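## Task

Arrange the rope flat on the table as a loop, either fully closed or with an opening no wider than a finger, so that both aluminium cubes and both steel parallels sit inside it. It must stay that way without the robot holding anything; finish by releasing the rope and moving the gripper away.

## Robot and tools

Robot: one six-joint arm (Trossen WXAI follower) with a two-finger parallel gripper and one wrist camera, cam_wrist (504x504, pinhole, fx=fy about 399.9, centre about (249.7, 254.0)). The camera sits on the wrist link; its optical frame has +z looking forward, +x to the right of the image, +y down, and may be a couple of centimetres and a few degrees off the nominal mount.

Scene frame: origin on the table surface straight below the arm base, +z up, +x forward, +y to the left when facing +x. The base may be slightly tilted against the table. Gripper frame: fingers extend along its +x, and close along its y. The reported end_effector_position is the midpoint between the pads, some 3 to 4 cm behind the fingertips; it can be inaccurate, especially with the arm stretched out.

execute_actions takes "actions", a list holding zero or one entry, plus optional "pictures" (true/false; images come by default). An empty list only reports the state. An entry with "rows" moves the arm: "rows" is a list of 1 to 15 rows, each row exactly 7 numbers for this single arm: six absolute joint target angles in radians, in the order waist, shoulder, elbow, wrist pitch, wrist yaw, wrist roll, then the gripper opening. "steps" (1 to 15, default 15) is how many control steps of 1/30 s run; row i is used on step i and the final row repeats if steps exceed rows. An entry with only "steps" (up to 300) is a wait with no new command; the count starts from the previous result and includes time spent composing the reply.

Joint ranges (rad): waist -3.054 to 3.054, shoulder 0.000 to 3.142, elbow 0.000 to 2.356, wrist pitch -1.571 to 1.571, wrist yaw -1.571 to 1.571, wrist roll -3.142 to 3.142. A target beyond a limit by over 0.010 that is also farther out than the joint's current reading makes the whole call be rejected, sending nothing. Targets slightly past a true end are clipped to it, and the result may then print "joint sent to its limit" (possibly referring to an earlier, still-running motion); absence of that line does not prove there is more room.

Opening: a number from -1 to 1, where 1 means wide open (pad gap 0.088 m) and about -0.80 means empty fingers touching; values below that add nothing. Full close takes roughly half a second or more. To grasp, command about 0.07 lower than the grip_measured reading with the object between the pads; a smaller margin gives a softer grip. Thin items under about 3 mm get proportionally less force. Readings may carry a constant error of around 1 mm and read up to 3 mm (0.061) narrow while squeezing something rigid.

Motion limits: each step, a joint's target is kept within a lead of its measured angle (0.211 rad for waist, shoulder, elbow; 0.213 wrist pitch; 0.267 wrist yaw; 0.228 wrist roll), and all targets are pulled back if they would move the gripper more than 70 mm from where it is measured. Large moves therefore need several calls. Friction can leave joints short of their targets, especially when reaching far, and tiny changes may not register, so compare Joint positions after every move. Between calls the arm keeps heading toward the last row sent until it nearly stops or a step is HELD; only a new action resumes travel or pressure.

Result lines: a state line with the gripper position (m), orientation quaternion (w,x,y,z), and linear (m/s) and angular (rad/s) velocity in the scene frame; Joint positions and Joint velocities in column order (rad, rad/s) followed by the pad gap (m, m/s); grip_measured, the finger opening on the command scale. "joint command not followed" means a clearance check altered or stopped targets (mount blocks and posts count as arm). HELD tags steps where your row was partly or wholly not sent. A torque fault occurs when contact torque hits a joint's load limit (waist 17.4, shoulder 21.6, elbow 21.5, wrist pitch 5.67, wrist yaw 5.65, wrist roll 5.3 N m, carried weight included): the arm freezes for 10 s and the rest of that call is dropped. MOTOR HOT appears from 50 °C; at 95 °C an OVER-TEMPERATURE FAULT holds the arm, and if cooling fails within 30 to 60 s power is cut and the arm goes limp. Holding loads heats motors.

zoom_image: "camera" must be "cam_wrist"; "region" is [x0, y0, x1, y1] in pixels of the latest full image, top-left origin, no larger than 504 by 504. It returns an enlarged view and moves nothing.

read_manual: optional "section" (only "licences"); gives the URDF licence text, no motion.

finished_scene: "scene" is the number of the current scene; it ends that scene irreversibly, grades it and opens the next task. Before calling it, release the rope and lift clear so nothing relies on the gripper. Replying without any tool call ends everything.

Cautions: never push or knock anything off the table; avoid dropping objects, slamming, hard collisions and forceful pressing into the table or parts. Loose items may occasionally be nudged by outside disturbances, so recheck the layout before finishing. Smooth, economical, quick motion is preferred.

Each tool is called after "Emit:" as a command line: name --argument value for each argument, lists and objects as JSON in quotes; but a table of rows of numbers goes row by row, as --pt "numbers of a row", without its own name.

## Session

Emit:
execute_actions --actions '[]'

Scene clock: 0.00 s of 4397.00 s.
end_effector_position=(+0.3388, +0.1532, +0.1239) grip_measured=+0.842 end_effector_quat_wxyz=(+0.481, +0.221, +0.848, +0.000) end_effector_velocity=(-0.001, -0.001, -0.001) end_effector_angular_velocity=(+0.006, +0.012, +0.005)
Joint positions: [ 0.367  2.697  1.92  -1.355  0.117  0.942  0.08 ]
Joint velocities: [-0.007  0.002  0.002 -0.007 -0.007 -0.007  0.   ]
Heat: hottest waist 22 °C (+0.0 °C/min).

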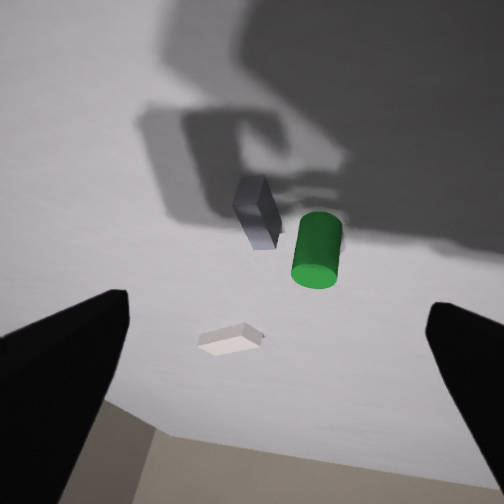

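Reuse known view poses.

Emit:
execute_actions --actions '[{"rows":[[1.1,1.6,1.3,-1.4,0.4,-0.6,1]]}]' --pictures false

Emit:
execute_actions --actions '[{"steps":25}]'

Emit:
execute_actions --actions '[{"rows":[[0.45,1.3,1.45,-1.45,0.75,0.3,1]]}]' --pictures false

Emit:
execute_actions --actions '[{"steps":12}]'

Scene clock: 4.33 s of 4397.00 s.
end_effector_position=(+0.1624, +0.0946, +0.3107) grip_measured=+1.000 end_effector_quat_wxyz=(+0.696, -0.334, +0.485, +0.411) end_effector_velocity=(-0.094, -0.242, +0.366) end_effector_angular_velocity=(+1.180, -1.347, +1.738)
Joint positions: [ 1.104  1.906  1.324 -1.399  0.389  0.01   0.088]
Joint velocities: [ 0.457 -1.849 -0.11  -0.007 -0.007 -2.029  0.   ]
Heat: hottest waist 24 °C (+0.0 °C/min).
Steps of this call (steps 1 to 90: nothing new was sent; then 0.83 s passed at rest; steps 91 to 105: all 15 steps of this action). Readings (joint positions):
91: [0.378 2.670 1.890 -1.339 0.169 0.898]
92: [0.406 2.633 1.835 -1.359 0.245 0.837]
94: [0.497 2.538 1.721 -1.390 0.317 0.720]
98: [0.732 2.314 1.522 -1.391 0.376 0.480]
105: the state above

Scene clock: 5.17 s of 4397.00 s.
end_effector_position=(+0.1614, +0.0390, +0.3561) grip_measured=+1.000 end_effector_quat_wxyz=(+0.667, -0.458, +0.265, +0.524) end_effector_velocity=(-0.002, -0.001, -0.001) end_effector_angular_velocity=(-0.006, +0.002, +0.014)
Joint positions: [ 1.101  1.601  1.311 -1.4    0.401 -0.596  0.088]
Joint velocities: [ 0.002 -0.002 -0.002 -0.007 -0.007 -0.007  0.   ]
Heat: hottest waist 24 °C (+23.2 °C/min).
Steps of this call (steps 1 to 25: the robot went on to your last target). Readings (joint positions):
1: [1.112 1.843 1.322 -1.399 0.390 -0.059]
2: [1.112 1.779 1.321 -1.399 0.393 -0.127]
4: [1.105 1.671 1.321 -1.399 0.399 -0.264]
8: [1.101 1.595 1.320 -1.402 0.401 -0.508]
25: the state above

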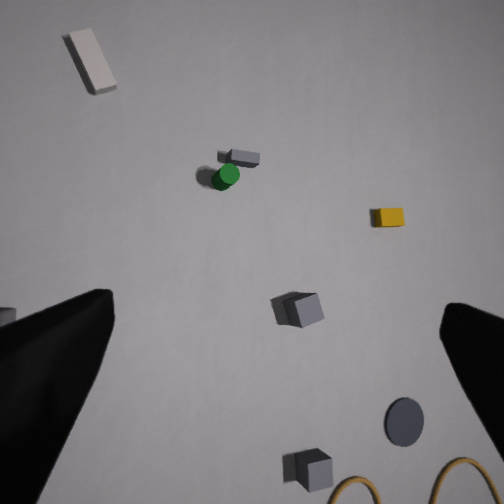

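Scene clock: 5.67 s of 4397.00 s.
end_effector_position=(+0.2501, -0.1855, +0.3198) grip_measured=+1.000 end_effector_quat_wxyz=(+0.865, +0.062, +0.496, +0.047) end_effector_velocity=(+0.008, -0.064, -0.067) end_effector_angular_velocity=(+0.618, +0.446, -1.296)
Joint positions: [ 0.473  1.3    1.451 -1.449  0.749  0.198  0.088]
Joint velocities: [-0.374  0.007  0.002 -0.007 -0.007  1.223  0.   ]
Heat: hottest waist 24 °C (+21.2 °C/min).
Steps of this call (steps 1 to 15: all 15 steps of this action). Readings (joint positions):
1: [1.093 1.585 1.317 -1.403 0.420 -0.572]
2: [1.067 1.570 1.324 -1.409 0.465 -0.534]
4: [0.997 1.513 1.353 -1.420 0.553 -0.460]
8: [0.822 1.373 1.418 -1.434 0.679 -0.265]
15: the state above

Scene clock: 6.07 s of 4397.00 s.
end_effector_position=(+0.2505, -0.1887, +0.3165) grip_measured=+1.000 end_effector_quat_wxyz=(+0.858, +0.107, +0.503, +0.016) end_effector_velocity=(+0.001, -0.002, -0.001) end_effector_angular_velocity=(-0.006, -0.001, -0.007)
Joint positions: [ 0.455  1.301  1.451 -1.449  0.749  0.296  0.088]
Joint velocities: [-0.007 -0.002 -0.002  0.007  0.007 -0.007  0.   ]
Heat: hottest waist 24 °C (+19.8 °C/min).
Steps of this call (steps 1 to 12: the robot went on to your last target). Readings (joint positions):
1: [0.464 1.301 1.451 -1.449 0.749 0.230]
2: [0.461 1.301 1.451 -1.449 0.749 0.252]
4: [0.458 1.301 1.451 -1.449 0.749 0.276]
8: [0.456 1.301 1.451 -1.449 0.749 0.292]
12: the state above

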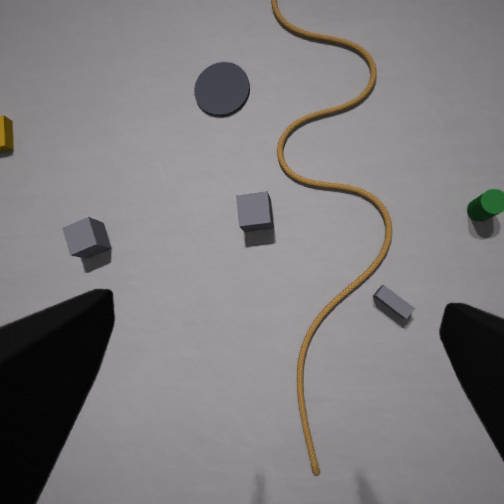

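Emit:
execute_actions --actions '[{"rows":[[0.1,1.9,1.88,-0.7,0.65,-0.4,0.2]]}]'

Emit:
execute_actions --actions '[{"rows":[[-0.0725,2.299,1.88,-0.426,0.612,-0.532,0.2]]}]' --pictures false

Emit:
execute_actions --actions '[{"steps":12}]'

Scene clock: 21.97 s of 4397.00 s.
end_effector_position=(+0.4917, -0.2144, +0.2829) grip_measured=+0.205 end_effector_quat_wxyz=(+0.907, +0.042, +0.419, -0.008) end_effector_velocity=(+0.129, +0.123, -0.092) end_effector_angular_velocity=(-0.165, -0.002, +0.282)
Joint positions: [ 0.105  1.896  1.867 -0.744  0.649 -0.375  0.049]
Joint velocities: [-0.002  0.432 -0.007  0.403 -0.051 -0.3   -0.002]
Heat: hottest waist 23 °C (+2.7 °C/min).
Steps of this call (steps 1 to 30: the robot went on to your last target; steps 31 to 90: nothing new was sent; then 12.40 s passed at rest; steps 91 to 105: all 15 steps of this action). Readings (joint positions):
91: [0.435 1.325 1.474 -1.437 0.723 0.255]
92: [0.387 1.360 1.520 -1.379 0.702 0.198]
94: [0.294 1.456 1.629 -1.261 0.685 0.097]
98: [0.155 1.651 1.798 -1.054 0.667 -0.121]
105: the state above

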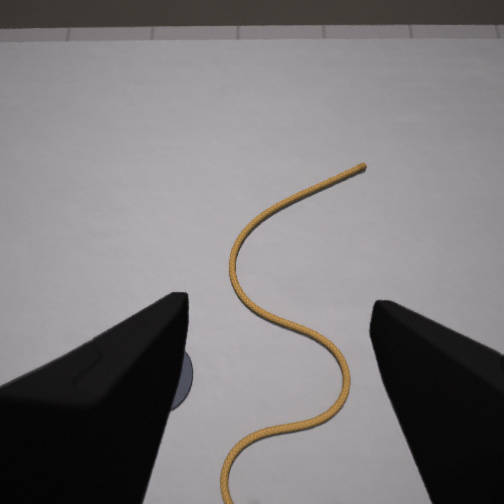

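Scene clock: 22.47 s of 4397.00 s.
end_effector_position=(+0.5628, -0.1553, +0.1019) grip_measured=+0.203 end_effector_quat_wxyz=(+0.867, -0.006, +0.498, +0.014) end_effector_velocity=(+0.011, +0.058, -0.044) end_effector_angular_velocity=(+0.024, +0.020, +0.109)
Joint positions: [-0.073  2.306  1.874 -0.439  0.612 -0.527  0.049]
Joint velocities: [ 0.007  0.125 -0.027  0.081 -0.051 -0.037 -0.   ]
Heat: hottest waist 24 °C (+5.3 °C/min).
Steps of this call (steps 1 to 15: all 15 steps of this action). Readings (joint positions):
1: [0.100 1.924 1.866 -0.718 0.641 -0.399]
2: [0.085 1.951 1.871 -0.667 0.634 -0.424]
4: [0.041 2.005 1.884 -0.585 0.631 -0.458]
8: [-0.037 2.141 1.887 -0.490 0.625 -0.499]
15: the state above

Scene clock: 22.87 s of 4397.00 s.
end_effector_position=(+0.5656, -0.1605, +0.1081) grip_measured=+0.203 end_effector_quat_wxyz=(+0.872, -0.003, +0.489, +0.006) end_effector_velocity=(-0.003, +0.002, -0.002) end_effector_angular_velocity=(+0.003, +0.014, +0.023)
Joint positions: [-0.072  2.297  1.879 -0.426  0.612 -0.529  0.049]
Joint velocities: [-0.002 -0.002 -0.002 -0.022 -0.007 -0.007 -0.   ]
Heat: hottest waist 24 °C (+5.2 °C/min).
Steps of this call (steps 1 to 12: the robot went on to your last target). Readings (joint positions):
1: [-0.072 2.307 1.874 -0.436 0.612 -0.528]
2: [-0.072 2.307 1.874 -0.432 0.612 -0.528]
4: [-0.072 2.302 1.876 -0.425 0.612 -0.528]
8: [-0.072 2.297 1.879 -0.425 0.612 -0.529]
12: the state above

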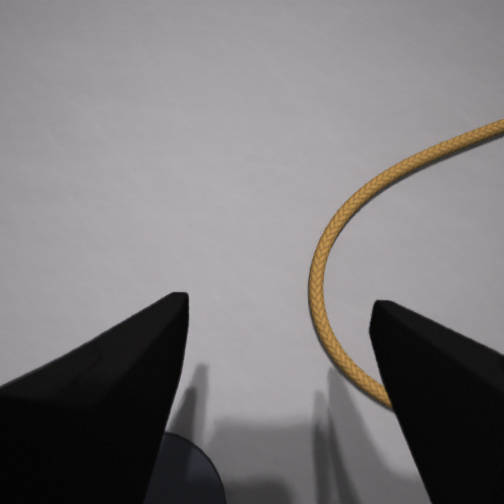

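Emit:
execute_actions --actions '[{"rows":[[-0.09,2.305,1.89,-0.412,0.6,-0.545,0.2],[-0.108,2.317,1.9,-0.398,0.59,-0.56,0.2],[-0.124,2.33,1.908,-0.385,0.58,-0.572,0.2],[-0.138,2.345,1.916,-0.37,0.57,-0.585,0.2],[-0.151,2.36,1.923,-0.358,0.56,-0.6,0.2],[-0.164,2.377,1.93,-0.345,0.55,-0.61,0.2],[-0.177,2.395,1.936,-0.332,0.54,-0.622,0.2],[-0.186,2.41,1.94,-0.322,0.534,-0.63,0.2],[-0.195,2.422,1.942,-0.319,0.531,-0.634,0.1]]}]' --pictures false

Emit:
execute_actions --actions '[{"steps":8}]'

Scene clock: 35.20 s of 4397.00 s.
end_effector_position=(+0.5832, -0.1856, +0.0527) grip_measured=+0.110 end_effector_quat_wxyz=(+0.876, -0.002, +0.481, +0.001) end_effector_velocity=(-0.000, -0.004, -0.000) end_effector_angular_velocity=(-0.007, -0.001, +0.015)
Joint positions: [-0.182  2.397  1.945 -0.317  0.533 -0.629  0.044]
Joint velocities: [-0.007 -0.002  0.007 -0.007 -0.007 -0.022 -0.004]
Heat: hottest waist 28 °C (+10.2 °C/min).
Steps of this call (steps 1 to 30: the robot went on to your last target; steps 31 to 90: nothing new was sent; then 8.83 s passed at rest; steps 91 to 105: all 15 steps of this action). Readings (joint positions):
91: [-0.072 2.297 1.879 -0.424 0.610 -0.532]
92: [-0.074 2.298 1.880 -0.419 0.605 -0.539]
94: [-0.087 2.308 1.891 -0.397 0.589 -0.558]
98: [-0.144 2.353 1.926 -0.346 0.555 -0.603]
105: the state above

Scene clock: 35.47 s of 4397.00 s.
end_effector_position=(+0.5824, -0.1831, +0.0467) grip_measured=+0.103 end_effector_quat_wxyz=(+0.874, -0.003, +0.486, +0.004) end_effector_velocity=(-0.006, -0.006, -0.012) end_effector_angular_velocity=(+0.007, +0.021, +0.024)
Joint positions: [-0.187  2.407  1.945 -0.317  0.533 -0.632  0.044]
Joint velocities: [-0.027 -0.002 -0.002 -0.022 -0.022 -0.022 -0.   ]
Heat: hottest waist 28 °C (+10.2 °C/min).
Steps of this call (steps 1 to 8: the robot went on to your last target). Readings (joint positions):
1: [-0.183 2.398 1.945 -0.318 0.533 -0.629]
2: [-0.184 2.400 1.945 -0.318 0.533 -0.630]
4: [-0.186 2.407 1.945 -0.317 0.535 -0.632]
8: the state above

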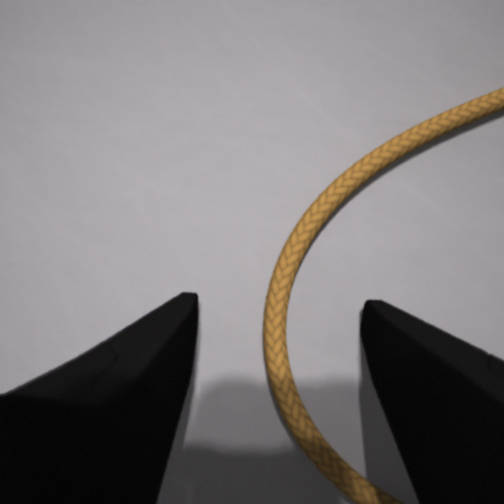

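Emit:
execute_actions --actions '[{"rows":[[-0.203,2.432,1.942,-0.322,0.531,-0.634,-0.2],[-0.203,2.432,1.942,-0.322,0.531,-0.634,-0.3],[-0.203,2.432,1.942,-0.322,0.531,-0.634,-0.4],[-0.203,2.432,1.942,-0.322,0.531,-0.634,-0.5],[-0.203,2.432,1.942,-0.322,0.531,-0.634,-0.55],[-0.203,2.432,1.942,-0.322,0.531,-0.634,-0.6],[-0.203,2.432,1.942,-0.322,0.531,-0.634,-0.65],[-0.203,2.432,1.942,-0.322,0.531,-0.634,-0.7],[-0.203,2.432,1.942,-0.322,0.531,-0.634,-0.8]]}]' --pictures false

Emit:
execute_actions --actions '[{"rows":[[-0.18,2.4,1.935,-0.335,0.54,-0.63,-0.8],[-0.16,2.385,1.925,-0.35,0.55,-0.63,-0.8],[-0.14,2.37,1.915,-0.37,0.565,-0.63,-0.8],[-0.12,2.355,1.905,-0.39,0.58,-0.63,-0.8],[-0.1,2.34,1.89,-0.41,0.6,-0.63,-0.8]],"steps":12}]'

Scene clock: 42.27 s of 4397.00 s.
end_effector_position=(+0.5818, -0.1843, +0.0445) grip_measured=-0.740 end_effector_quat_wxyz=(+0.873, -0.003, +0.487, +0.003) end_effector_velocity=(-0.000, -0.003, -0.002) end_effector_angular_velocity=(+0.000, -0.004, -0.001)
Joint positions: [-0.191  2.409  1.945 -0.317  0.532 -0.632  0.003]
Joint velocities: [-0.007 -0.002 -0.002  0.007 -0.007 -0.007  0.   ]
Heat: hottest waist 30 °C (+11.4 °C/min).
Steps of this call (steps 1 to 30: the robot went on to your last target; steps 31 to 90: nothing new was sent; then 3.30 s passed at rest; steps 91 to 105: all 15 steps of this action). Readings (joint positions):
91: [-0.188 2.408 1.945 -0.317 0.533 -0.632]
92: [-0.189 2.409 1.945 -0.317 0.533 -0.632]
94: [-0.190 2.409 1.945 -0.317 0.533 -0.632]
98: [-0.192 2.409 1.945 -0.317 0.533 -0.632]
105: the state above

Scene clock: 42.67 s of 4397.00 s.
end_effector_position=(+0.5736, -0.1508, +0.0926) grip_measured=-0.740 end_effector_quat_wxyz=(+0.871, -0.043, +0.488, +0.037) end_effector_velocity=(-0.004, -0.023, +0.031) end_effector_angular_velocity=(-0.026, -0.026, -0.043)
Joint positions: [-0.082  2.348  1.903 -0.404  0.593 -0.632  0.003]
Joint velocities: [ 0.017 -0.071 -0.002 -0.022  0.037  0.007 -0.   ]
Heat: hottest waist 30 °C (+11.2 °C/min).
Steps of this call (steps 1 to 12: all 12 steps of this action). Readings (joint positions):
1: [-0.190 2.408 1.945 -0.318 0.533 -0.632]
2: [-0.188 2.404 1.945 -0.325 0.536 -0.632]
4: [-0.174 2.393 1.934 -0.355 0.556 -0.632]
8: [-0.113 2.363 1.905 -0.398 0.587 -0.632]
12: the state above

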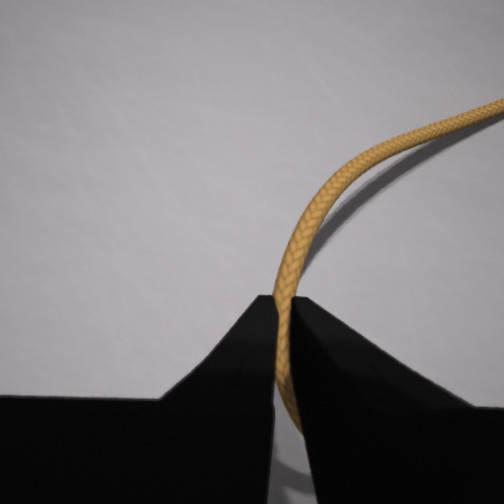

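Emit:
execute_actions --actions '[{"rows":[[-0.07,2.33,1.88,-0.46,0.61,-0.69,-0.8],[-0.04,2.32,1.87,-0.51,0.62,-0.75,-0.8],[-0.01,2.31,1.86,-0.56,0.63,-0.81,-0.8],[0.02,2.3,1.85,-0.61,0.65,-0.87,-0.8],[0.05,2.29,1.84,-0.67,0.66,-0.93,-0.8],[0.08,2.28,1.83,-0.73,0.67,-0.99,-0.8],[0.11,2.27,1.82,-0.79,0.68,-1.05,-0.8],[0.14,2.26,1.81,-0.85,0.69,-1.11,-0.8],[0.17,2.25,1.8,-0.91,0.7,-1.17,-0.8],[0.2,2.24,1.78,-0.97,0.71,-1.23,-0.8],[0.23,2.23,1.76,-1.03,0.72,-1.29,-0.8],[0.26,2.22,1.74,-1.09,0.73,-1.35,-0.8],[0.28,2.21,1.72,-1.15,0.73,-1.41,-0.8],[0.3,2.2,1.7,-1.21,0.73,-1.47,-0.8],[0.32,2.19,1.68,-1.27,0.73,-1.53,-0.8]]}]'

Emit:
execute_actions --actions '[{"rows":[[0.33,2.17,1.65,-1.29,0.73,-1.6,-0.8],[0.34,2.15,1.61,-1.3,0.73,-1.66,-0.8],[0.34,2.13,1.57,-1.3,0.73,-1.73,-0.8],[0.35,2.11,1.53,-1.29,0.73,-1.79,-0.8],[0.35,2.09,1.49,-1.28,0.73,-1.86,-0.8],[0.35,2.07,1.45,-1.27,0.73,-1.92,-0.8],[0.35,2.05,1.41,-1.25,0.73,-1.99,-0.8],[0.35,2.03,1.37,-1.23,0.73,-2.05,-0.8],[0.35,2.01,1.33,-1.21,0.73,-2.12,-0.8],[0.35,1.99,1.29,-1.19,0.73,-2.18,-0.8],[0.35,1.97,1.25,-1.17,0.73,-2.25,-0.8],[0.35,1.95,1.21,-1.15,0.73,-2.31,-0.8],[0.35,1.93,1.17,-1.13,0.73,-2.38,-0.8],[0.35,1.92,1.14,-1.11,0.73,-2.44,-0.8],[0.35,1.91,1.11,-1.09,0.73,-3.1,-0.8]]}]'

Emit:
execute_actions --actions '[{"steps":18}]'

Scene clock: 62.37 s of 4397.00 s.
end_effector_position=(+0.4263, -0.0268, +0.1816) grip_measured=-0.740 end_effector_quat_wxyz=(+0.542, -0.543, +0.413, +0.491) end_effector_velocity=(-0.443, +0.101, +0.103) end_effector_angular_velocity=(-1.024, +0.699, +3.586)
Joint positions: [ 0.288  2.221  1.737 -1.131  0.717 -1.391  0.003]
Joint velocities: [ 0.681 -0.305 -0.589 -1.722  0.081 -1.81  -0.   ]
Heat: hottest waist 34 °C (+11.1 °C/min).
Steps of this call (steps 1 to 30: the robot went on to your last target; steps 31 to 140: nothing new was sent; then 14.53 s passed at rest; steps 141 to 155: all 15 steps of this action). Readings (joint positions):
141: [-0.096 2.345 1.900 -0.416 0.600 -0.642]
142: [-0.092 2.341 1.897 -0.441 0.607 -0.670]
144: [-0.066 2.326 1.883 -0.515 0.626 -0.756]
148: [0.054 2.292 1.845 -0.719 0.665 -0.975]
155: the state above

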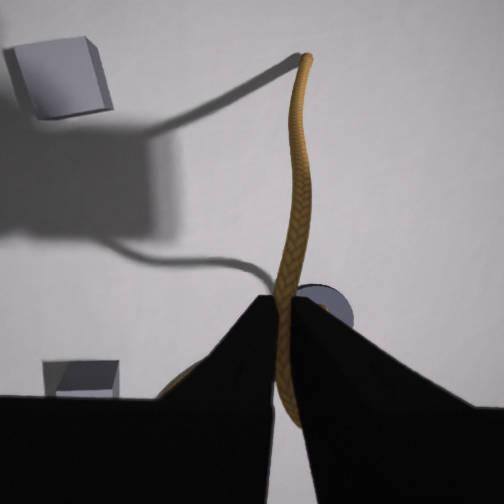

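Scene clock: 62.87 s of 4397.00 s.
end_effector_position=(+0.2980, -0.0316, +0.1523) grip_measured=-0.740 end_effector_quat_wxyz=(-0.107, +0.711, -0.101, -0.687) end_effector_velocity=(-0.172, +0.010, -0.108) end_effector_angular_velocity=(-0.071, +0.006, +2.064)
Joint positions: [ 0.352  1.947  1.198 -1.138  0.728 -2.359  0.003]
Joint velocities: [-0.002 -0.457 -1.033  0.564 -0.007 -2.059 -0.   ]
Heat: hottest waist 34 °C (+11.0 °C/min).
Steps of this call (steps 1 to 15: all 15 steps of this action). Readings (joint positions):
1: [0.309 2.209 1.715 -1.184 0.720 -1.453]
2: [0.325 2.195 1.687 -1.221 0.721 -1.516]
4: [0.345 2.161 1.620 -1.262 0.723 -1.644]
8: [0.352 2.081 1.470 -1.258 0.728 -1.902]
15: the state above

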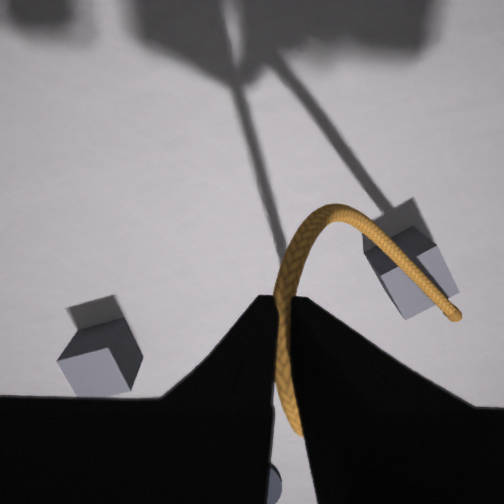

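Scene clock: 63.47 s of 4397.00 s.
end_effector_position=(+0.2856, -0.0301, +0.1437) grip_measured=-0.740 end_effector_quat_wxyz=(+0.155, +0.703, +0.152, -0.678) end_effector_velocity=(-0.001, -0.001, +0.000) end_effector_angular_velocity=(-0.012, -0.001, +0.072)
Joint positions: [ 0.352  1.916  1.121 -1.092  0.728 -3.093  0.003]
Joint velocities: [ 0.002 -0.002 -0.002 -0.007  0.007 -0.066  0.   ]
Heat: hottest waist 34 °C (+10.1 °C/min).
Steps of this call (steps 1 to 18: the robot went on to your last target). Readings (joint positions):
1: [0.352 1.935 1.169 -1.124 0.728 -2.428]
2: [0.352 1.928 1.150 -1.116 0.728 -2.497]
4: [0.352 1.923 1.131 -1.102 0.728 -2.635]
8: [0.352 1.918 1.123 -1.094 0.728 -2.910]
18: the state above

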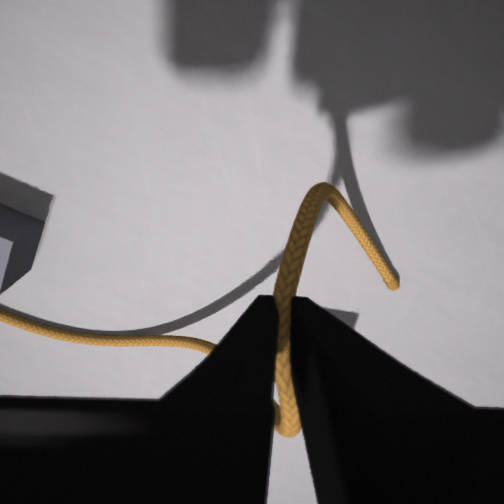

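Emit:
execute_actions --actions '[{"rows":[[0.335,1.93,1.12,-1.07,0.735,-3.1,-0.8],[0.32,1.95,1.12,-1.04,0.74,-3.1,-0.8],[0.3,1.97,1.12,-1.01,0.745,-3.1,-0.8],[0.28,1.99,1.12,-0.97,0.75,-3.1,-0.8],[0.26,2.01,1.115,-0.93,0.755,-3.1,-0.8],[0.24,2.03,1.11,-0.89,0.76,-3.1,-0.8],[0.22,2.05,1.105,-0.85,0.763,-3.1,-0.8],[0.2,2.07,1.1,-0.8,0.767,-3.1,-0.8],[0.18,2.085,1.095,-0.76,0.77,-3.1,-0.8],[0.16,2.1,1.09,-0.72,0.773,-3.1,-0.8],[0.145,2.11,1.085,-0.69,0.775,-3.1,-0.8]]}]'

Scene clock: 69.20 s of 4397.00 s.
end_effector_position=(+0.3232, -0.0234, +0.0582) grip_measured=-0.740 end_effector_quat_wxyz=(+0.063, +0.712, +0.064, -0.696) end_effector_velocity=(+0.002, +0.002, -0.039) end_effector_angular_velocity=(+0.006, +0.006, -0.099)
Joint positions: [ 0.147  2.1    1.094 -0.71   0.771 -3.097  0.003]
Joint velocities: [-0.081  0.056 -0.056  0.183  0.007 -0.007 -0.   ]
Heat: hottest waist 33 °C (+9.1 °C/min).
Steps of this call (steps 1 to 30: the robot went on to your last target; steps 31 to 157: nothing new was sent; steps 158 to 172: all 15 steps of this action). Readings (joint positions):
158: [0.351 1.916 1.121 -1.088 0.728 -3.097]
159: [0.348 1.920 1.121 -1.077 0.730 -3.097]
161: [0.328 1.939 1.121 -1.031 0.739 -3.097]
165: [0.252 2.016 1.119 -0.893 0.755 -3.097]
172: the state above

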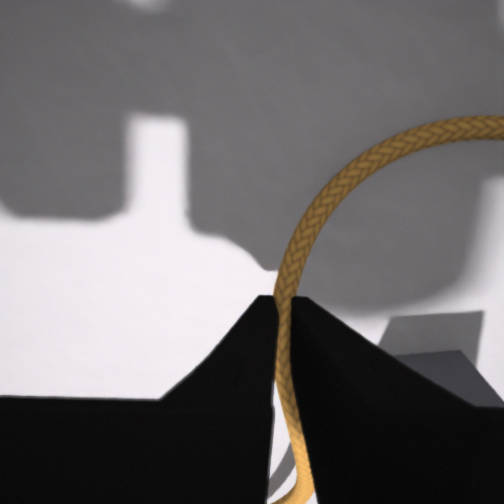

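Emit:
execute_actions --actions '[{"rows":[[0.13,2.12,1.075,-0.66,0.777,-3.1,-0.8],[0.118,2.13,1.065,-0.63,0.778,-3.1,-0.8],[0.118,2.13,1.065,-0.63,0.778,-3.1,-0.8],[0.118,2.13,1.065,-0.63,0.778,-3.1,-0.8],[0.118,2.13,1.065,-0.63,0.778,-3.1,-0.8],[0.118,2.13,1.065,-0.63,0.778,-3.1,-0.8],[0.118,2.13,1.065,-0.63,0.778,-3.1,-0.8],[0.118,2.13,1.065,-0.63,0.778,-3.1,-0.45]],"steps":13}]' --pictures false

Emit:
execute_actions --actions '[{"rows":[[0.15,2.1,1.09,-0.7,0.775,-3.1,-0.45],[0.19,2.08,1.12,-0.79,0.77,-3.1,-0.45],[0.23,2.06,1.16,-0.88,0.76,-3.1,-0.45],[0.27,2.04,1.2,-0.98,0.75,-3.1,-0.45],[0.31,2.02,1.25,-1.08,0.74,-3.1,-0.45],[0.36,2.0,1.3,-1.18,0.72,-3.0,0],[0.6,1.8,1.6,-1.55,0.66,-2.4,1]]}]' --pictures false

Emit:
execute_actions --actions '[{"steps":18}]'

Scene clock: 77.97 s of 4397.00 s.
end_effector_position=(+0.3264, -0.0216, +0.0460) grip_measured=-0.488 end_effector_quat_wxyz=(+0.047, +0.718, +0.049, -0.693) end_effector_velocity=(+0.000, +0.004, +0.001) end_effector_angular_velocity=(+0.022, -0.003, +0.005)
Joint positions: [ 0.124  2.12   1.074 -0.632  0.775 -3.097  0.015]
Joint velocities: [ 0.002 -0.002 -0.002  0.007 -0.022 -0.007  0.02 ]
Heat: hottest waist 33 °C (+10.0 °C/min).
Steps of this call (steps 1 to 30: the robot went on to your last target; steps 31 to 110: nothing new was sent; then 4.67 s passed at rest; steps 111 to 123: all 13 steps of this action). Readings (joint positions):
111: [0.146 2.103 1.091 -0.686 0.773 -3.097]
112: [0.143 2.105 1.087 -0.670 0.774 -3.097]
114: [0.133 2.112 1.082 -0.647 0.775 -3.097]
118: [0.124 2.120 1.075 -0.635 0.775 -3.097]
123: the state above

Scene clock: 78.47 s of 4397.00 s.
end_effector_position=(+0.3288, -0.0320, +0.2828) grip_measured=+0.659 end_effector_quat_wxyz=(-0.049, +0.807, +0.065, -0.585) end_effector_velocity=(-0.172, -0.165, +0.504) end_effector_angular_velocity=(+0.753, -0.195, -1.311)
Joint positions: [ 0.551  1.849  1.51  -1.291  0.674 -2.692  0.071]
Joint velocities: [ 0.833 -0.53   1.258 -1.78  -0.139  2.073  0.175]
Heat: hottest waist 33 °C (+10.1 °C/min).
Steps of this call (steps 1 to 15: all 15 steps of this action). Readings (joint positions):
1: [0.125 2.120 1.076 -0.643 0.775 -3.097]
2: [0.132 2.116 1.084 -0.683 0.775 -3.097]
4: [0.176 2.099 1.116 -0.812 0.767 -3.097]
8: [0.320 2.018 1.240 -0.997 0.724 -3.013]
15: the state above

Scene clock: 79.07 s of 4397.00 s.
end_effector_position=(+0.2947, -0.0614, +0.3096) grip_measured=+1.000 end_effector_quat_wxyz=(-0.109, +0.785, +0.003, -0.610) end_effector_velocity=(-0.007, -0.003, -0.004) end_effector_angular_velocity=(-0.021, +0.028, +0.031)
Joint positions: [ 0.603  1.798  1.598 -1.548  0.662 -2.404  0.088]
Joint velocities: [-0.002 -0.002 -0.007 -0.037 -0.007 -0.007  0.   ]
Heat: hottest waist 33 °C (+10.0 °C/min).
Steps of this call (steps 1 to 18: the robot went on to your last target). Readings (joint positions):
1: [0.576 1.832 1.545 -1.353 0.670 -2.623]
2: [0.593 1.814 1.570 -1.415 0.667 -2.556]
4: [0.606 1.789 1.592 -1.495 0.666 -2.472]
8: [0.603 1.791 1.598 -1.537 0.663 -2.417]
18: the state above

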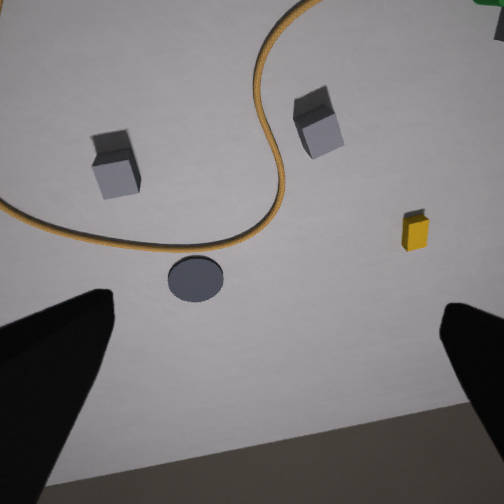

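Emit:
execute_actions --actions '[{"rows":[[0.58,2.15,1.08,-1.0,0.64,2.3,0.6]]}]' --pictures false

Emit:
execute_actions --actions '[{"steps":62}]'

Scene clock: 85.97 s of 4397.00 s.
end_effector_position=(+0.2522, +0.0645, +0.1354) grip_measured=+0.604 end_effector_quat_wxyz=(-0.262, +0.666, -0.262, -0.647) end_effector_velocity=(-0.025, +0.014, -0.044) end_effector_angular_velocity=(+0.088, -0.010, -2.065)
Joint positions: [ 0.584  2.152  1.094 -1.023  0.638 -1.609  0.069]
Joint velocities: [-0.022  0.007 -0.198  0.242 -0.022  2.029 -0.001]
Heat: hottest waist 32 °C (+7.1 °C/min).
Steps of this call (steps 1 to 15: the robot went on to your last target; steps 16 to 130: nothing new was sent; then 2.07 s passed at rest; steps 131 to 145: all 15 steps of this action). Readings (joint positions):
131: [0.602 1.813 1.581 -1.528 0.662 -2.374]
132: [0.601 1.824 1.556 -1.484 0.662 -2.330]
134: [0.596 1.881 1.498 -1.402 0.658 -2.248]
138: [0.591 2.038 1.346 -1.229 0.648 -2.071]
145: the state above

Scene clock: 88.03 s of 4397.00 s.
end_effector_position=(+0.2543, +0.0667, +0.1350) grip_measured=+0.603 end_effector_quat_wxyz=(+0.519, +0.498, +0.502, -0.480) end_effector_velocity=(-0.001, -0.001, +0.001) end_effector_angular_velocity=(+0.007, +0.008, -0.081)
Joint positions: [ 0.584  2.15   1.09  -1.001  0.638  2.289  0.069]
Joint velocities: [-0.002 -0.002  0.002 -0.007 -0.007  0.081 -0.001]
Heat: hottest waist 32 °C (+6.1 °C/min).
Steps of this call (steps 1 to 62: the robot went on to your last target). Readings (joint positions):
1: [0.584 2.152 1.090 -1.016 0.638 -1.540]
2: [0.584 2.152 1.090 -1.009 0.638 -1.471]
4: [0.584 2.150 1.090 -1.003 0.638 -1.334]
8: [0.584 2.150 1.090 -1.002 0.638 -1.059]
62: the state above

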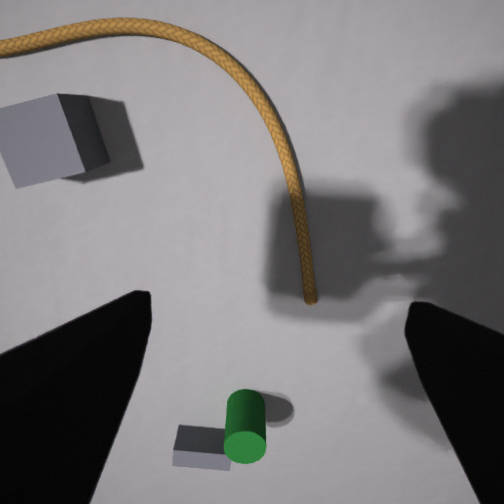

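Emit:
execute_actions --actions '[{"rows":[[0.565,2.155,1.05,-0.95,0.646,2.26,0.1],[0.547,2.163,1.025,-0.9,0.653,2.23,0.1],[0.53,2.173,1.0,-0.85,0.66,2.2,0.1],[0.512,2.185,0.975,-0.8,0.667,2.16,0.1],[0.494,2.198,0.95,-0.75,0.674,2.13,0.1],[0.476,2.212,0.927,-0.7,0.68,2.1,0.1],[0.458,2.228,0.905,-0.655,0.688,2.07,0.1],[0.44,2.245,0.882,-0.61,0.695,2.03,0.1],[0.42,2.263,0.86,-0.56,0.702,2.0,0.1],[0.4,2.283,0.836,-0.51,0.709,1.97,0.1]]}]' --pictures false

Emit:
execute_actions --actions '[{"steps":8}]'

Scene clock: 96.93 s of 4397.00 s.
end_effector_position=(+0.2405, +0.0718, +0.0394) grip_measured=+0.104 end_effector_quat_wxyz=(+0.544, +0.467, +0.530, -0.453) end_effector_velocity=(+0.050, +0.020, -0.006) end_effector_angular_velocity=(+0.112, -0.181, -0.095)
Joint positions: [ 0.411  2.272  0.851 -0.525  0.706  1.983  0.044]
Joint velocities: [-0.046 -0.002 -0.002  0.315  0.022 -0.139 -0.001]
Heat: hottest waist 31 °C (+2.0 °C/min).
Steps of this call (steps 1 to 30: the robot went on to your last target; steps 31 to 90: nothing new was sent; then 5.40 s passed at rest; steps 91 to 105: all 15 steps of this action). Readings (joint positions):
91: [0.583 2.150 1.085 -0.990 0.639 2.291]
92: [0.579 2.150 1.074 -0.963 0.642 2.276]
94: [0.558 2.155 1.040 -0.890 0.652 2.228]
98: [0.486 2.200 0.947 -0.713 0.678 2.108]
105: the state above

Scene clock: 97.20 s of 4397.00 s.
end_effector_position=(+0.2416, +0.0723, +0.0389) grip_measured=+0.103 end_effector_quat_wxyz=(+0.545, +0.467, +0.530, -0.451) end_effector_velocity=(-0.003, -0.000, -0.003) end_effector_angular_velocity=(+0.004, +0.011, +0.019)
Joint positions: [ 0.409  2.272  0.849 -0.515  0.707  1.974  0.044]
Joint velocities: [-0.007  0.002 -0.007  0.007 -0.007 -0.022 -0.   ]
Heat: hottest waist 31 °C (+2.0 °C/min).
Steps of this call (steps 1 to 8: the robot went on to your last target). Readings (joint positions):
1: [0.410 2.272 0.851 -0.519 0.707 1.980]
2: [0.410 2.272 0.851 -0.517 0.707 1.978]
4: [0.409 2.272 0.850 -0.516 0.707 1.975]
8: the state above

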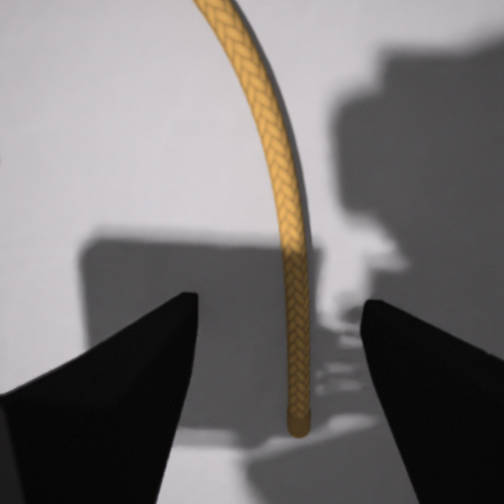

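Emit:
execute_actions --actions '[{"rows":[[0.404,2.278,0.843,-0.513,0.708,2.03,-0.3],[0.404,2.278,0.843,-0.513,0.708,2.03,-0.4],[0.404,2.278,0.843,-0.513,0.708,2.03,-0.5],[0.404,2.278,0.843,-0.513,0.708,2.03,-0.55],[0.404,2.278,0.843,-0.513,0.708,2.03,-0.6],[0.404,2.278,0.843,-0.513,0.708,2.03,-0.65],[0.404,2.278,0.843,-0.513,0.708,2.03,-0.7],[0.404,2.278,0.843,-0.513,0.708,2.03,-0.8]],"steps":13}]' --pictures false

Emit:
execute_actions --actions '[{"rows":[[0.42,2.25,0.84,-0.55,0.705,1.96,-0.8],[0.435,2.22,0.83,-0.58,0.7,1.89,-0.8],[0.445,2.19,0.82,-0.61,0.695,1.82,-0.8],[0.455,2.16,0.81,-0.63,0.69,1.75,-0.8],[0.46,2.13,0.8,-0.655,0.69,1.68,-0.8],[0.46,2.1,0.79,-0.675,0.69,1.61,-0.8],[0.46,2.07,0.775,-0.69,0.69,1.54,-0.8],[0.46,2.04,0.76,-0.705,0.69,1.47,-0.8],[0.455,2.01,0.745,-0.72,0.69,1.4,-0.8],[0.45,1.98,0.73,-0.73,0.69,1.33,-0.8],[0.44,1.95,0.715,-0.74,0.695,1.26,-0.8],[0.43,1.92,0.7,-0.745,0.7,1.19,-0.8],[0.42,1.89,0.69,-0.755,0.7,1.12,-0.8],[0.4,1.86,0.68,-0.765,0.705,1.05,-0.8],[0.38,1.83,0.67,-0.77,0.71,0.98,-0.8]]}]'

Emit:
execute_actions --actions '[{"rows":[[0.36,1.81,0.665,-0.77,0.72,0.9,-0.8],[0.34,1.79,0.66,-0.77,0.725,0.83,-0.8],[0.32,1.77,0.66,-0.77,0.73,0.76,-0.8],[0.3,1.75,0.655,-0.77,0.74,0.69,-0.8],[0.28,1.73,0.655,-0.765,0.745,0.62,-0.8],[0.26,1.71,0.65,-0.765,0.75,0.55,-0.8],[0.24,1.69,0.65,-0.765,0.755,0.48,-0.8],[0.22,1.67,0.65,-0.765,0.76,0.41,-0.8],[0.2,1.65,0.65,-0.765,0.765,0.34,-0.8],[0.18,1.63,0.65,-0.765,0.768,0.27,-0.8],[0.16,1.61,0.65,-0.765,0.77,0.2,-0.8],[0.14,1.59,0.65,-0.765,0.774,0.13,-0.8],[0.12,1.57,0.65,-0.765,0.777,0.06,-0.8],[0.1,1.55,0.65,-0.765,0.78,-0.01,-0.8],[0.08,1.53,0.65,-0.765,0.78,-0.08,-0.8]]}]' --pictures false

Emit:
execute_actions --actions '[{"rows":[[0.06,1.515,0.655,-0.765,0.78,-0.15,-0.8],[0.04,1.5,0.655,-0.76,0.783,-0.22,-0.8],[0.02,1.485,0.66,-0.76,0.785,-0.29,-0.8],[0,1.47,0.66,-0.755,0.785,-0.36,-0.8],[-0.02,1.455,0.665,-0.755,0.785,-0.43,-0.8],[-0.04,1.44,0.665,-0.75,0.783,-0.5,-0.8],[-0.06,1.425,0.67,-0.75,0.78,-0.57,-0.8],[-0.08,1.41,0.67,-0.745,0.78,-0.64,-0.8],[-0.1,1.395,0.675,-0.745,0.78,-0.71,-0.8],[-0.12,1.38,0.68,-0.745,0.777,-1.6,-0.8]]}]' --pictures false

Emit:
execute_actions --actions '[{"steps":16}]'

Scene clock: 119.37 s of 4397.00 s.
end_effector_position=(+0.2394, +0.0727, +0.0392) grip_measured=-0.741 end_effector_quat_wxyz=(+0.534, +0.478, +0.521, -0.464) end_effector_velocity=(-0.001, +0.003, -0.000) end_effector_angular_velocity=(+0.021, +0.009, +0.001)
Joint positions: [ 0.414  2.272  0.846 -0.52   0.703  2.026  0.003]
Joint velocities: [-0.002 -0.002 -0.002  0.007 -0.022 -0.007 -0.   ]
Heat: hottest waist 29 °C (-5.1 °C/min).
Steps of this call (steps 1 to 15: the robot went on to your last target; steps 16 to 90: nothing new was sent; then 18.73 s passed at rest; steps 91 to 103: all 13 steps of this action). Readings (joint positions):
91: [0.410 2.272 0.849 -0.516 0.707 1.983]
92: [0.410 2.272 0.849 -0.523 0.704 1.997]
94: [0.413 2.272 0.846 -0.524 0.703 2.013]
98: [0.414 2.272 0.846 -0.521 0.703 2.024]
103: the state above

Scene clock: 119.87 s of 4397.00 s.
end_effector_position=(+0.2077, +0.0111, +0.0833) grip_measured=-0.741 end_effector_quat_wxyz=(+0.688, +0.204, +0.669, -0.193) end_effector_velocity=(-0.053, -0.190, +0.009) end_effector_angular_velocity=(-0.000, +0.076, +1.551)
Joint positions: [ 0.422  1.904  0.705 -0.75   0.698  1.146  0.003]
Joint velocities: [-0.452 -0.886 -0.354 -0.242  0.081 -2.059 -0.   ]
Heat: hottest waist 29 °C (-5.0 °C/min).
Steps of this call (steps 1 to 15: all 15 steps of this action). Readings (joint positions):
1: [0.414 2.269 0.846 -0.522 0.703 2.014]
2: [0.417 2.263 0.846 -0.534 0.703 1.981]
4: [0.429 2.229 0.835 -0.580 0.700 1.881]
8: [0.457 2.113 0.799 -0.661 0.694 1.626]
15: the state above

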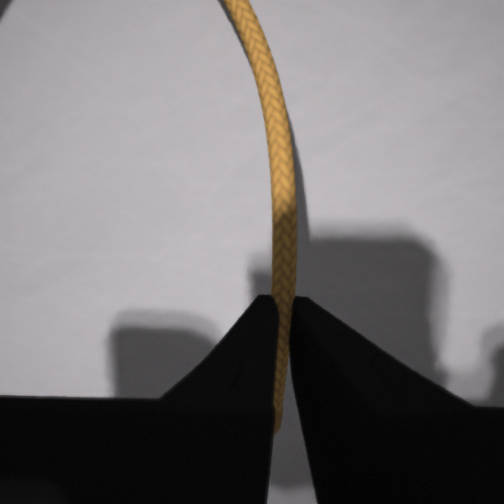

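Scene clock: 120.37 s of 4397.00 s.
end_effector_position=(+0.2128, -0.0762, +0.0782) grip_measured=-0.741 end_effector_quat_wxyz=(+0.718, -0.025, +0.695, +0.028) end_effector_velocity=(-0.003, -0.171, -0.010) end_effector_angular_velocity=(-0.038, -0.013, +1.222)
Joint positions: [ 0.13   1.581  0.661 -0.765  0.773  0.115  0.003]
Joint velocities: [-0.598 -0.598 -0.002 -0.007  0.066 -2.059 -0.   ]
Heat: hottest waist 29 °C (-5.1 °C/min).
Steps of this call (steps 1 to 15: all 15 steps of this action). Readings (joint positions):
1: [0.406 1.875 0.695 -0.757 0.704 1.077]
2: [0.388 1.849 0.686 -0.761 0.710 1.009]
4: [0.348 1.804 0.676 -0.765 0.722 0.871]
8: [0.269 1.721 0.664 -0.765 0.745 0.595]
15: the state above

Scene clock: 120.87 s of 4397.00 s.
end_effector_position=(+0.2063, -0.1413, +0.0706) grip_measured=-0.741 end_effector_quat_wxyz=(+0.663, -0.271, +0.647, +0.263) end_effector_velocity=(-0.005, -0.007, -0.001) end_effector_angular_velocity=(-0.032, +0.009, +1.999)
Joint positions: [-0.113  1.386  0.675 -0.746  0.781 -0.917  0.003]
Joint velocities: [-0.037 -0.037 -0.002 -0.007 -0.022 -2.044 -0.   ]
Heat: hottest waist 29 °C (-5.0 °C/min).
Steps of this call (steps 1 to 15: all 15 steps of this action). Readings (joint positions):
1: [0.110 1.561 0.661 -0.765 0.774 0.046]
2: [0.090 1.543 0.661 -0.765 0.776 -0.022]
4: [0.050 1.510 0.661 -0.762 0.780 -0.160]
8: [-0.030 1.449 0.661 -0.753 0.781 -0.437]
15: the state above

Scene clock: 121.40 s of 4397.00 s.
end_effector_position=(+0.2060, -0.1417, +0.0704) grip_measured=-0.741 end_effector_quat_wxyz=(+0.537, -0.474, +0.524, +0.462) end_effector_velocity=(+0.001, +0.003, -0.000) end_effector_angular_velocity=(+0.019, -0.007, +0.074)
Joint positions: [-0.116  1.385  0.675 -0.746  0.779 -1.591  0.003]
Joint velocities: [-0.002 -0.002 -0.002  0.007 -0.022 -0.081 -0.   ]
Heat: hottest waist 29 °C (-5.1 °C/min).
Steps of this call (steps 1 to 16: the robot went on to your last target). Readings (joint positions):
1: [-0.114 1.385 0.675 -0.746 0.781 -0.987]
2: [-0.114 1.385 0.675 -0.746 0.780 -1.055]
4: [-0.115 1.385 0.675 -0.746 0.779 -1.193]
8: [-0.116 1.385 0.675 -0.746 0.779 -1.461]
16: the state above

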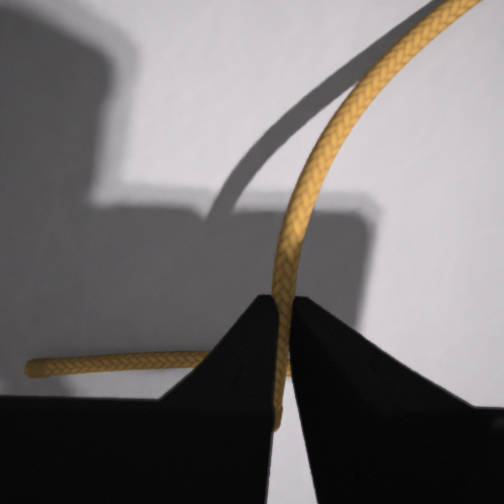

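Emit:
execute_actions --actions '[{"rows":[[-0.14,1.365,0.69,-0.745,0.775,-1.63,-0.8],[-0.16,1.35,0.7,-0.745,0.77,-1.66,-0.8],[-0.18,1.34,0.705,-0.74,0.765,-1.68,-0.8],[-0.2,1.34,0.705,-0.725,0.76,-1.7,-0.8],[-0.22,1.345,0.7,-0.7,0.758,-1.72,-0.8],[-0.24,1.355,0.69,-0.665,0.755,-1.74,-0.8],[-0.26,1.365,0.68,-0.63,0.75,-1.76,-0.8],[-0.282,1.378,0.667,-0.599,0.747,-1.78,-0.8]]}]'

Emit:
execute_actions --actions '[{"rows":[[-0.282,1.378,0.667,-0.599,0.747,-1.78,-0.3],[-0.282,1.378,0.667,-0.599,0.747,-1.78,-0.3],[-0.282,1.378,0.667,-0.599,0.747,-1.78,-0.3],[-0.282,1.378,0.667,-0.599,0.747,-1.78,-0.3],[-0.282,1.378,0.667,-0.599,0.747,-1.78,-0.3],[-0.282,1.378,0.667,-0.599,0.747,-1.78,-0.3],[-0.24,1.35,0.69,-0.67,0.755,-1.78,-0.3],[-0.2,1.33,0.72,-0.75,0.76,-1.78,-0.3],[-0.16,1.32,0.77,-0.85,0.77,-1.78,0.2],[-0.13,1.32,0.85,-0.95,0.77,-1.78,0.6],[-0.12,1.33,0.95,-1.06,0.77,-1.78,0.6]]}]'

Scene clock: 132.50 s of 4397.00 s.
end_effector_position=(+0.2091, -0.1697, +0.0494) grip_measured=-0.741 end_effector_quat_wxyz=(+0.546, -0.464, +0.533, +0.450) end_effector_velocity=(+0.004, -0.004, -0.003) end_effector_angular_velocity=(-0.018, -0.017, -0.001)
Joint positions: [-0.276  1.371  0.676 -0.604  0.75  -1.774  0.003]
Joint velocities: [-0.012  0.002 -0.007  0.051  0.007 -0.037  0.   ]
Heat: hottest waist 28 °C (-5.1 °C/min).
Steps of this call (steps 1 to 15: the robot went on to your last target; steps 16 to 90: nothing new was sent; then 7.60 s passed at rest; steps 91 to 105: all 15 steps of this action). Readings (joint positions):
91: [-0.118 1.383 0.676 -0.746 0.778 -1.604]
92: [-0.125 1.378 0.678 -0.746 0.774 -1.619]
94: [-0.155 1.362 0.685 -0.742 0.770 -1.655]
98: [-0.231 1.356 0.689 -0.660 0.758 -1.732]
105: the state above

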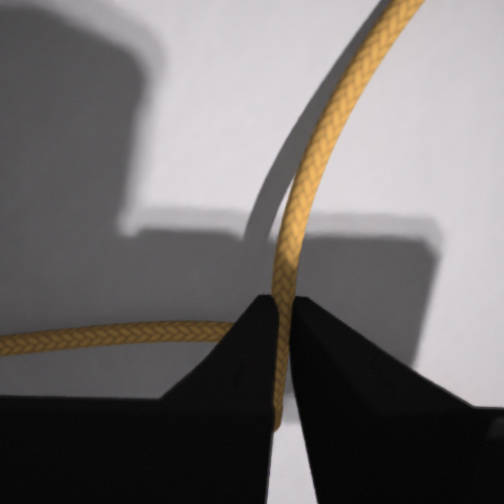

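Scene clock: 133.00 s of 4397.00 s.
end_effector_position=(+0.2229, -0.1941, +0.1188) grip_measured=+0.434 end_effector_quat_wxyz=(+0.509, -0.517, +0.481, +0.492) end_effector_velocity=(+0.011, -0.114, +0.136) end_effector_angular_velocity=(-0.050, -0.148, -0.029)
Joint positions: [-0.126  1.33   0.931 -1.008  0.769 -1.778  0.06 ]
Joint velocities: [ 0.085 -0.198  0.53  -0.593  0.037 -0.007  0.136]
Heat: hottest waist 28 °C (-5.1 °C/min).
Steps of this call (steps 1 to 15: all 15 steps of this action). Readings (joint positions):
1: [-0.277 1.371 0.676 -0.603 0.750 -1.774]
2: [-0.277 1.371 0.676 -0.602 0.750 -1.775]
4: [-0.277 1.371 0.676 -0.601 0.750 -1.776]
8: [-0.260 1.364 0.685 -0.651 0.751 -1.776]
15: the state above

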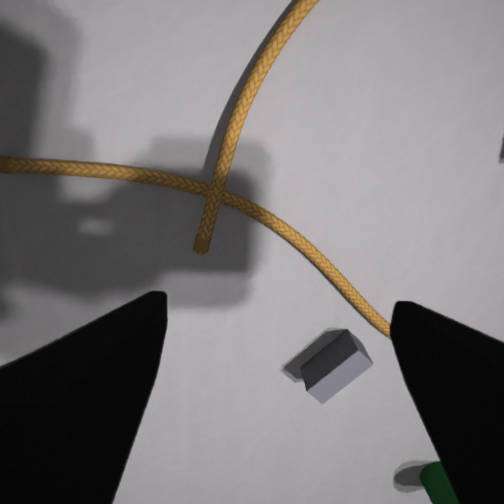

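Emit:
execute_actions --actions '[{"rows":[[-0.17,1.36,1.02,-1.03,0.76,-1.6,0.1],[-0.22,1.39,1.08,-1.01,0.75,-1.5,0.1],[-0.27,1.43,1.13,-0.98,0.74,-1.4,0.1],[-0.32,1.46,1.17,-0.96,0.73,-1.3,0.1],[-0.368,1.497,1.206,-0.935,0.72,-1.145,0.1]]}]'

Scene clock: 139.57 s of 4397.00 s.
end_effector_position=(+0.2597, -0.2693, +0.0963) grip_measured=+0.104 end_effector_quat_wxyz=(+0.675, -0.239, +0.659, +0.232) end_effector_velocity=(+0.004, -0.001, -0.004) end_effector_angular_velocity=(+0.004, -0.006, -0.094)
Joint positions: [-0.364  1.487  1.196 -0.937  0.723 -1.156  0.044]
Joint velocities: [-0.007  0.012  0.002  0.022 -0.007  0.081 -0.001]
Heat: hottest waist 27 °C (-6.0 °C/min).
Steps of this call (steps 1 to 30: the robot went on to your last target; steps 31 to 90: nothing new was sent; then 3.07 s passed at rest; steps 91 to 105: all 15 steps of this action). Readings (joint positions):
91: [-0.126 1.330 0.955 -1.060 0.766 -1.741]
92: [-0.143 1.342 0.976 -1.054 0.759 -1.674]
94: [-0.211 1.392 1.056 -1.006 0.745 -1.536]
98: [-0.346 1.471 1.187 -0.944 0.734 -1.269]
105: the state above

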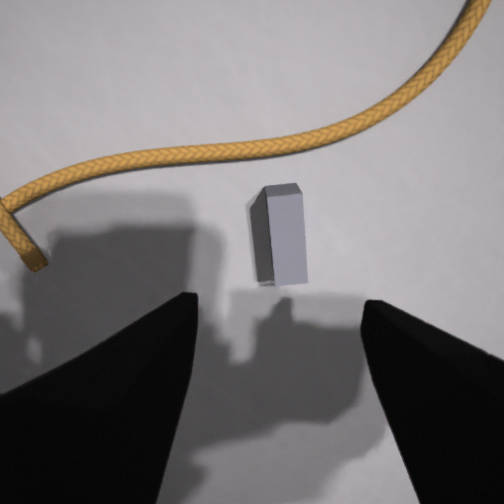

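Emit:
execute_actions --actions '[{"rows":[[-0.382,1.505,1.195,-0.905,0.715,-1.18,0.1],[-0.397,1.514,1.183,-0.87,0.71,-1.21,0.1],[-0.412,1.523,1.17,-0.835,0.704,-1.24,0.1],[-0.427,1.533,1.155,-0.8,0.698,-1.27,0.1],[-0.442,1.544,1.14,-0.765,0.692,-1.29,0.1],[-0.458,1.556,1.125,-0.73,0.687,-1.32,0.1],[-0.475,1.568,1.11,-0.693,0.681,-1.34,0.1]]}]'

Emit:
execute_actions --actions '[{"rows":[[-0.475,1.568,1.11,-0.693,0.681,-1.34,-0.3],[-0.475,1.568,1.11,-0.693,0.681,-1.34,-0.3],[-0.475,1.568,1.11,-0.693,0.681,-1.34,-0.4],[-0.475,1.568,1.11,-0.693,0.681,-1.34,-0.45],[-0.475,1.568,1.11,-0.693,0.681,-1.34,-0.5],[-0.475,1.568,1.11,-0.693,0.681,-1.34,-0.55],[-0.475,1.568,1.11,-0.693,0.681,-1.34,-0.6],[-0.475,1.568,1.11,-0.693,0.681,-1.34,-0.68]],"steps":13}]'

Scene clock: 148.57 s of 4397.00 s.
end_effector_position=(+0.2672, -0.2700, +0.0459) grip_measured=+0.103 end_effector_quat_wxyz=(+0.669, -0.255, +0.654, +0.246) end_effector_velocity=(+0.008, -0.005, -0.000) end_effector_angular_velocity=(-0.016, -0.035, -0.012)
Joint positions: [-0.471  1.563  1.117 -0.696  0.684 -1.334  0.044]
Joint velocities: [-0.002  0.002  0.002  0.051 -0.007 -0.022 -0.   ]
Heat: hottest waist 27 °C (-4.1 °C/min).
Steps of this call (steps 1 to 15: the robot went on to your last target; steps 16 to 90: nothing new was sent; then 5.50 s passed at rest; steps 91 to 105: all 15 steps of this action). Readings (joint positions):
91: [-0.365 1.489 1.198 -0.932 0.721 -1.152]
92: [-0.370 1.491 1.198 -0.916 0.718 -1.167]
94: [-0.389 1.502 1.191 -0.860 0.711 -1.211]
98: [-0.447 1.538 1.145 -0.743 0.692 -1.301]
105: the state above

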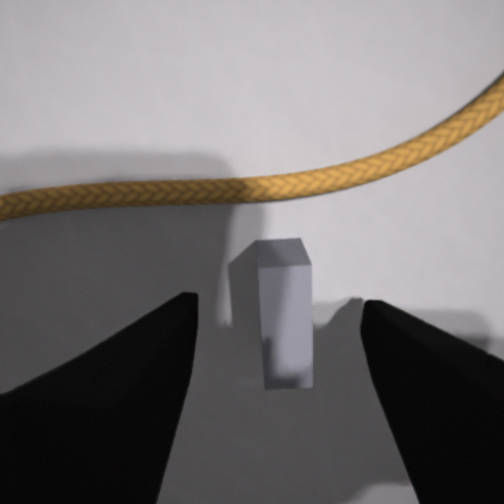

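Scene clock: 149.00 s of 4397.00 s.
end_effector_position=(+0.2676, -0.2700, +0.0459) grip_measured=-0.602 end_effector_quat_wxyz=(+0.669, -0.256, +0.653, +0.247) end_effector_velocity=(+0.002, +0.002, -0.000) end_effector_angular_velocity=(+0.015, -0.016, +0.001)
Joint positions: [-0.471  1.563  1.117 -0.694  0.683 -1.337  0.01 ]
Joint velocities: [-0.002 -0.002 -0.002  0.007 -0.022 -0.007 -0.   ]
Heat: hottest waist 27 °C (-4.0 °C/min).
Steps of this call (steps 1 to 13: all 13 steps of this action). Readings (joint positions):
1: [-0.471 1.563 1.117 -0.695 0.684 -1.335]
2: [-0.471 1.563 1.117 -0.695 0.684 -1.336]
4: [-0.471 1.563 1.117 -0.695 0.683 -1.336]
8: [-0.471 1.563 1.117 -0.694 0.683 -1.337]
13: the state above

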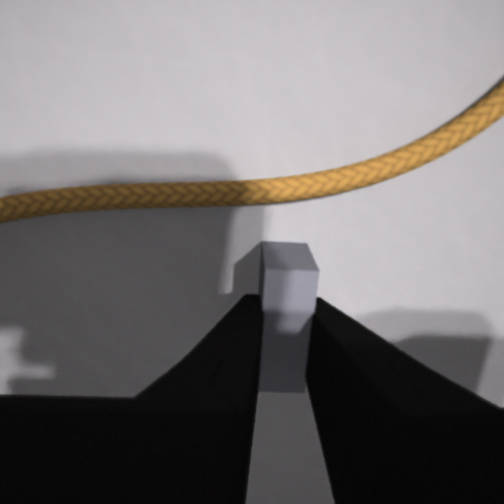

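Emit:
execute_actions --actions '[{"rows":[[-0.45,1.545,1.13,-0.74,0.69,-1.33,-0.68],[-0.42,1.53,1.145,-0.79,0.7,-1.32,-0.68],[-0.385,1.52,1.15,-0.84,0.715,-1.3,-0.68],[-0.35,1.525,1.14,-0.86,0.725,-1.27,-0.68],[-0.31,1.54,1.12,-0.86,0.735,-1.24,-0.68],[-0.27,1.56,1.1,-0.855,0.745,-1.21,-0.68],[-0.23,1.585,1.075,-0.84,0.755,-1.18,-0.68],[-0.19,1.61,1.05,-0.825,0.765,-1.15,-0.68],[-0.16,1.635,1.03,-0.81,0.77,-1.12,-0.68]],"steps":13}]'

Emit:
execute_actions --actions '[{"rows":[[-0.17,1.643,1.022,-0.785,0.768,-1.12,-0.68],[-0.18,1.65,1.014,-0.76,0.767,-1.12,-0.68],[-0.19,1.658,1.006,-0.735,0.766,-1.12,-0.68],[-0.2,1.666,0.998,-0.71,0.764,-1.12,-0.68],[-0.212,1.674,0.99,-0.685,0.762,-1.12,-0.68],[-0.224,1.682,0.982,-0.665,0.761,-1.12,-0.68],[-0.234,1.69,0.975,-0.644,0.76,-1.12,-0.68]]}]'

Scene clock: 158.20 s of 4397.00 s.
end_effector_position=(+0.2849, -0.1765, +0.0797) grip_measured=-0.602 end_effector_quat_wxyz=(+0.646, -0.315, +0.620, +0.315) end_effector_velocity=(-0.049, +0.116, -0.061) end_effector_angular_velocity=(+0.031, +0.259, +0.278)
Joint positions: [-0.161  1.629  1.041 -0.816  0.756 -1.137  0.01 ]
Joint velocities: [ 0.12   0.217 -0.252 -0.007  0.037  0.139 -0.   ]
Heat: hottest waist 27 °C (-4.1 °C/min).
Steps of this call (steps 1 to 15: the robot went on to your last target; steps 16 to 90: nothing new was sent; then 5.77 s passed at rest; steps 91 to 103: all 13 steps of this action). Readings (joint positions):
91: [-0.470 1.561 1.118 -0.700 0.683 -1.337]
92: [-0.464 1.559 1.122 -0.725 0.687 -1.334]
94: [-0.427 1.548 1.127 -0.793 0.705 -1.311]
98: [-0.285 1.555 1.110 -0.828 0.745 -1.215]
103: the state above

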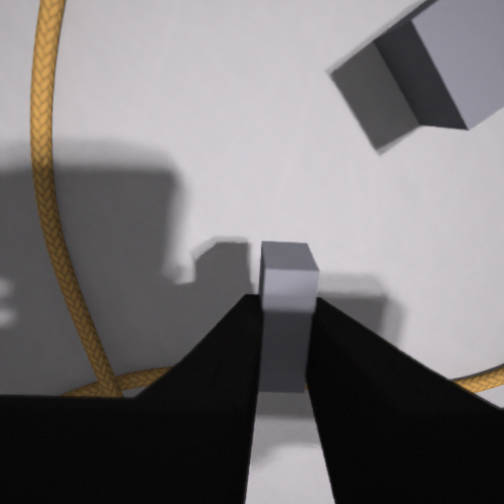

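Scene clock: 158.70 s of 4397.00 s.
end_effector_position=(+0.2868, -0.1752, +0.0459) grip_measured=-0.602 end_effector_quat_wxyz=(+0.655, -0.286, +0.642, +0.278) end_effector_velocity=(+0.003, -0.001, -0.000) end_effector_angular_velocity=(+0.003, -0.016, -0.024)
Joint positions: [-0.231  1.683  0.982 -0.647  0.762 -1.124  0.01 ]
Joint velocities: [-0.002 -0.002 -0.002  0.022 -0.007  0.007 -0.   ]
Heat: hottest waist 27 °C (-4.0 °C/min).
Steps of this call (steps 1 to 15: all 15 steps of this action). Readings (joint positions):
1: [-0.160 1.635 1.033 -0.812 0.758 -1.133]
2: [-0.163 1.637 1.028 -0.798 0.762 -1.130]
4: [-0.176 1.642 1.022 -0.756 0.764 -1.126]
8: [-0.215 1.668 0.998 -0.676 0.764 -1.124]
15: the state above

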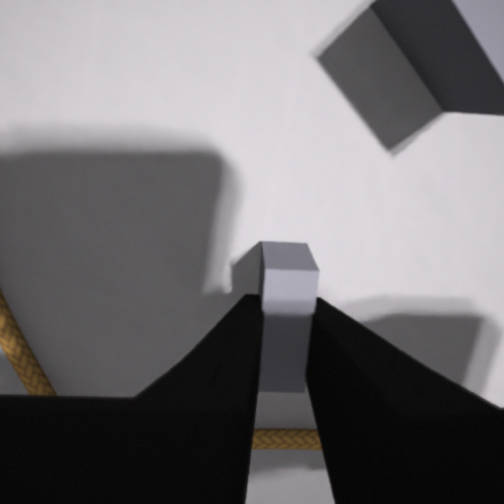

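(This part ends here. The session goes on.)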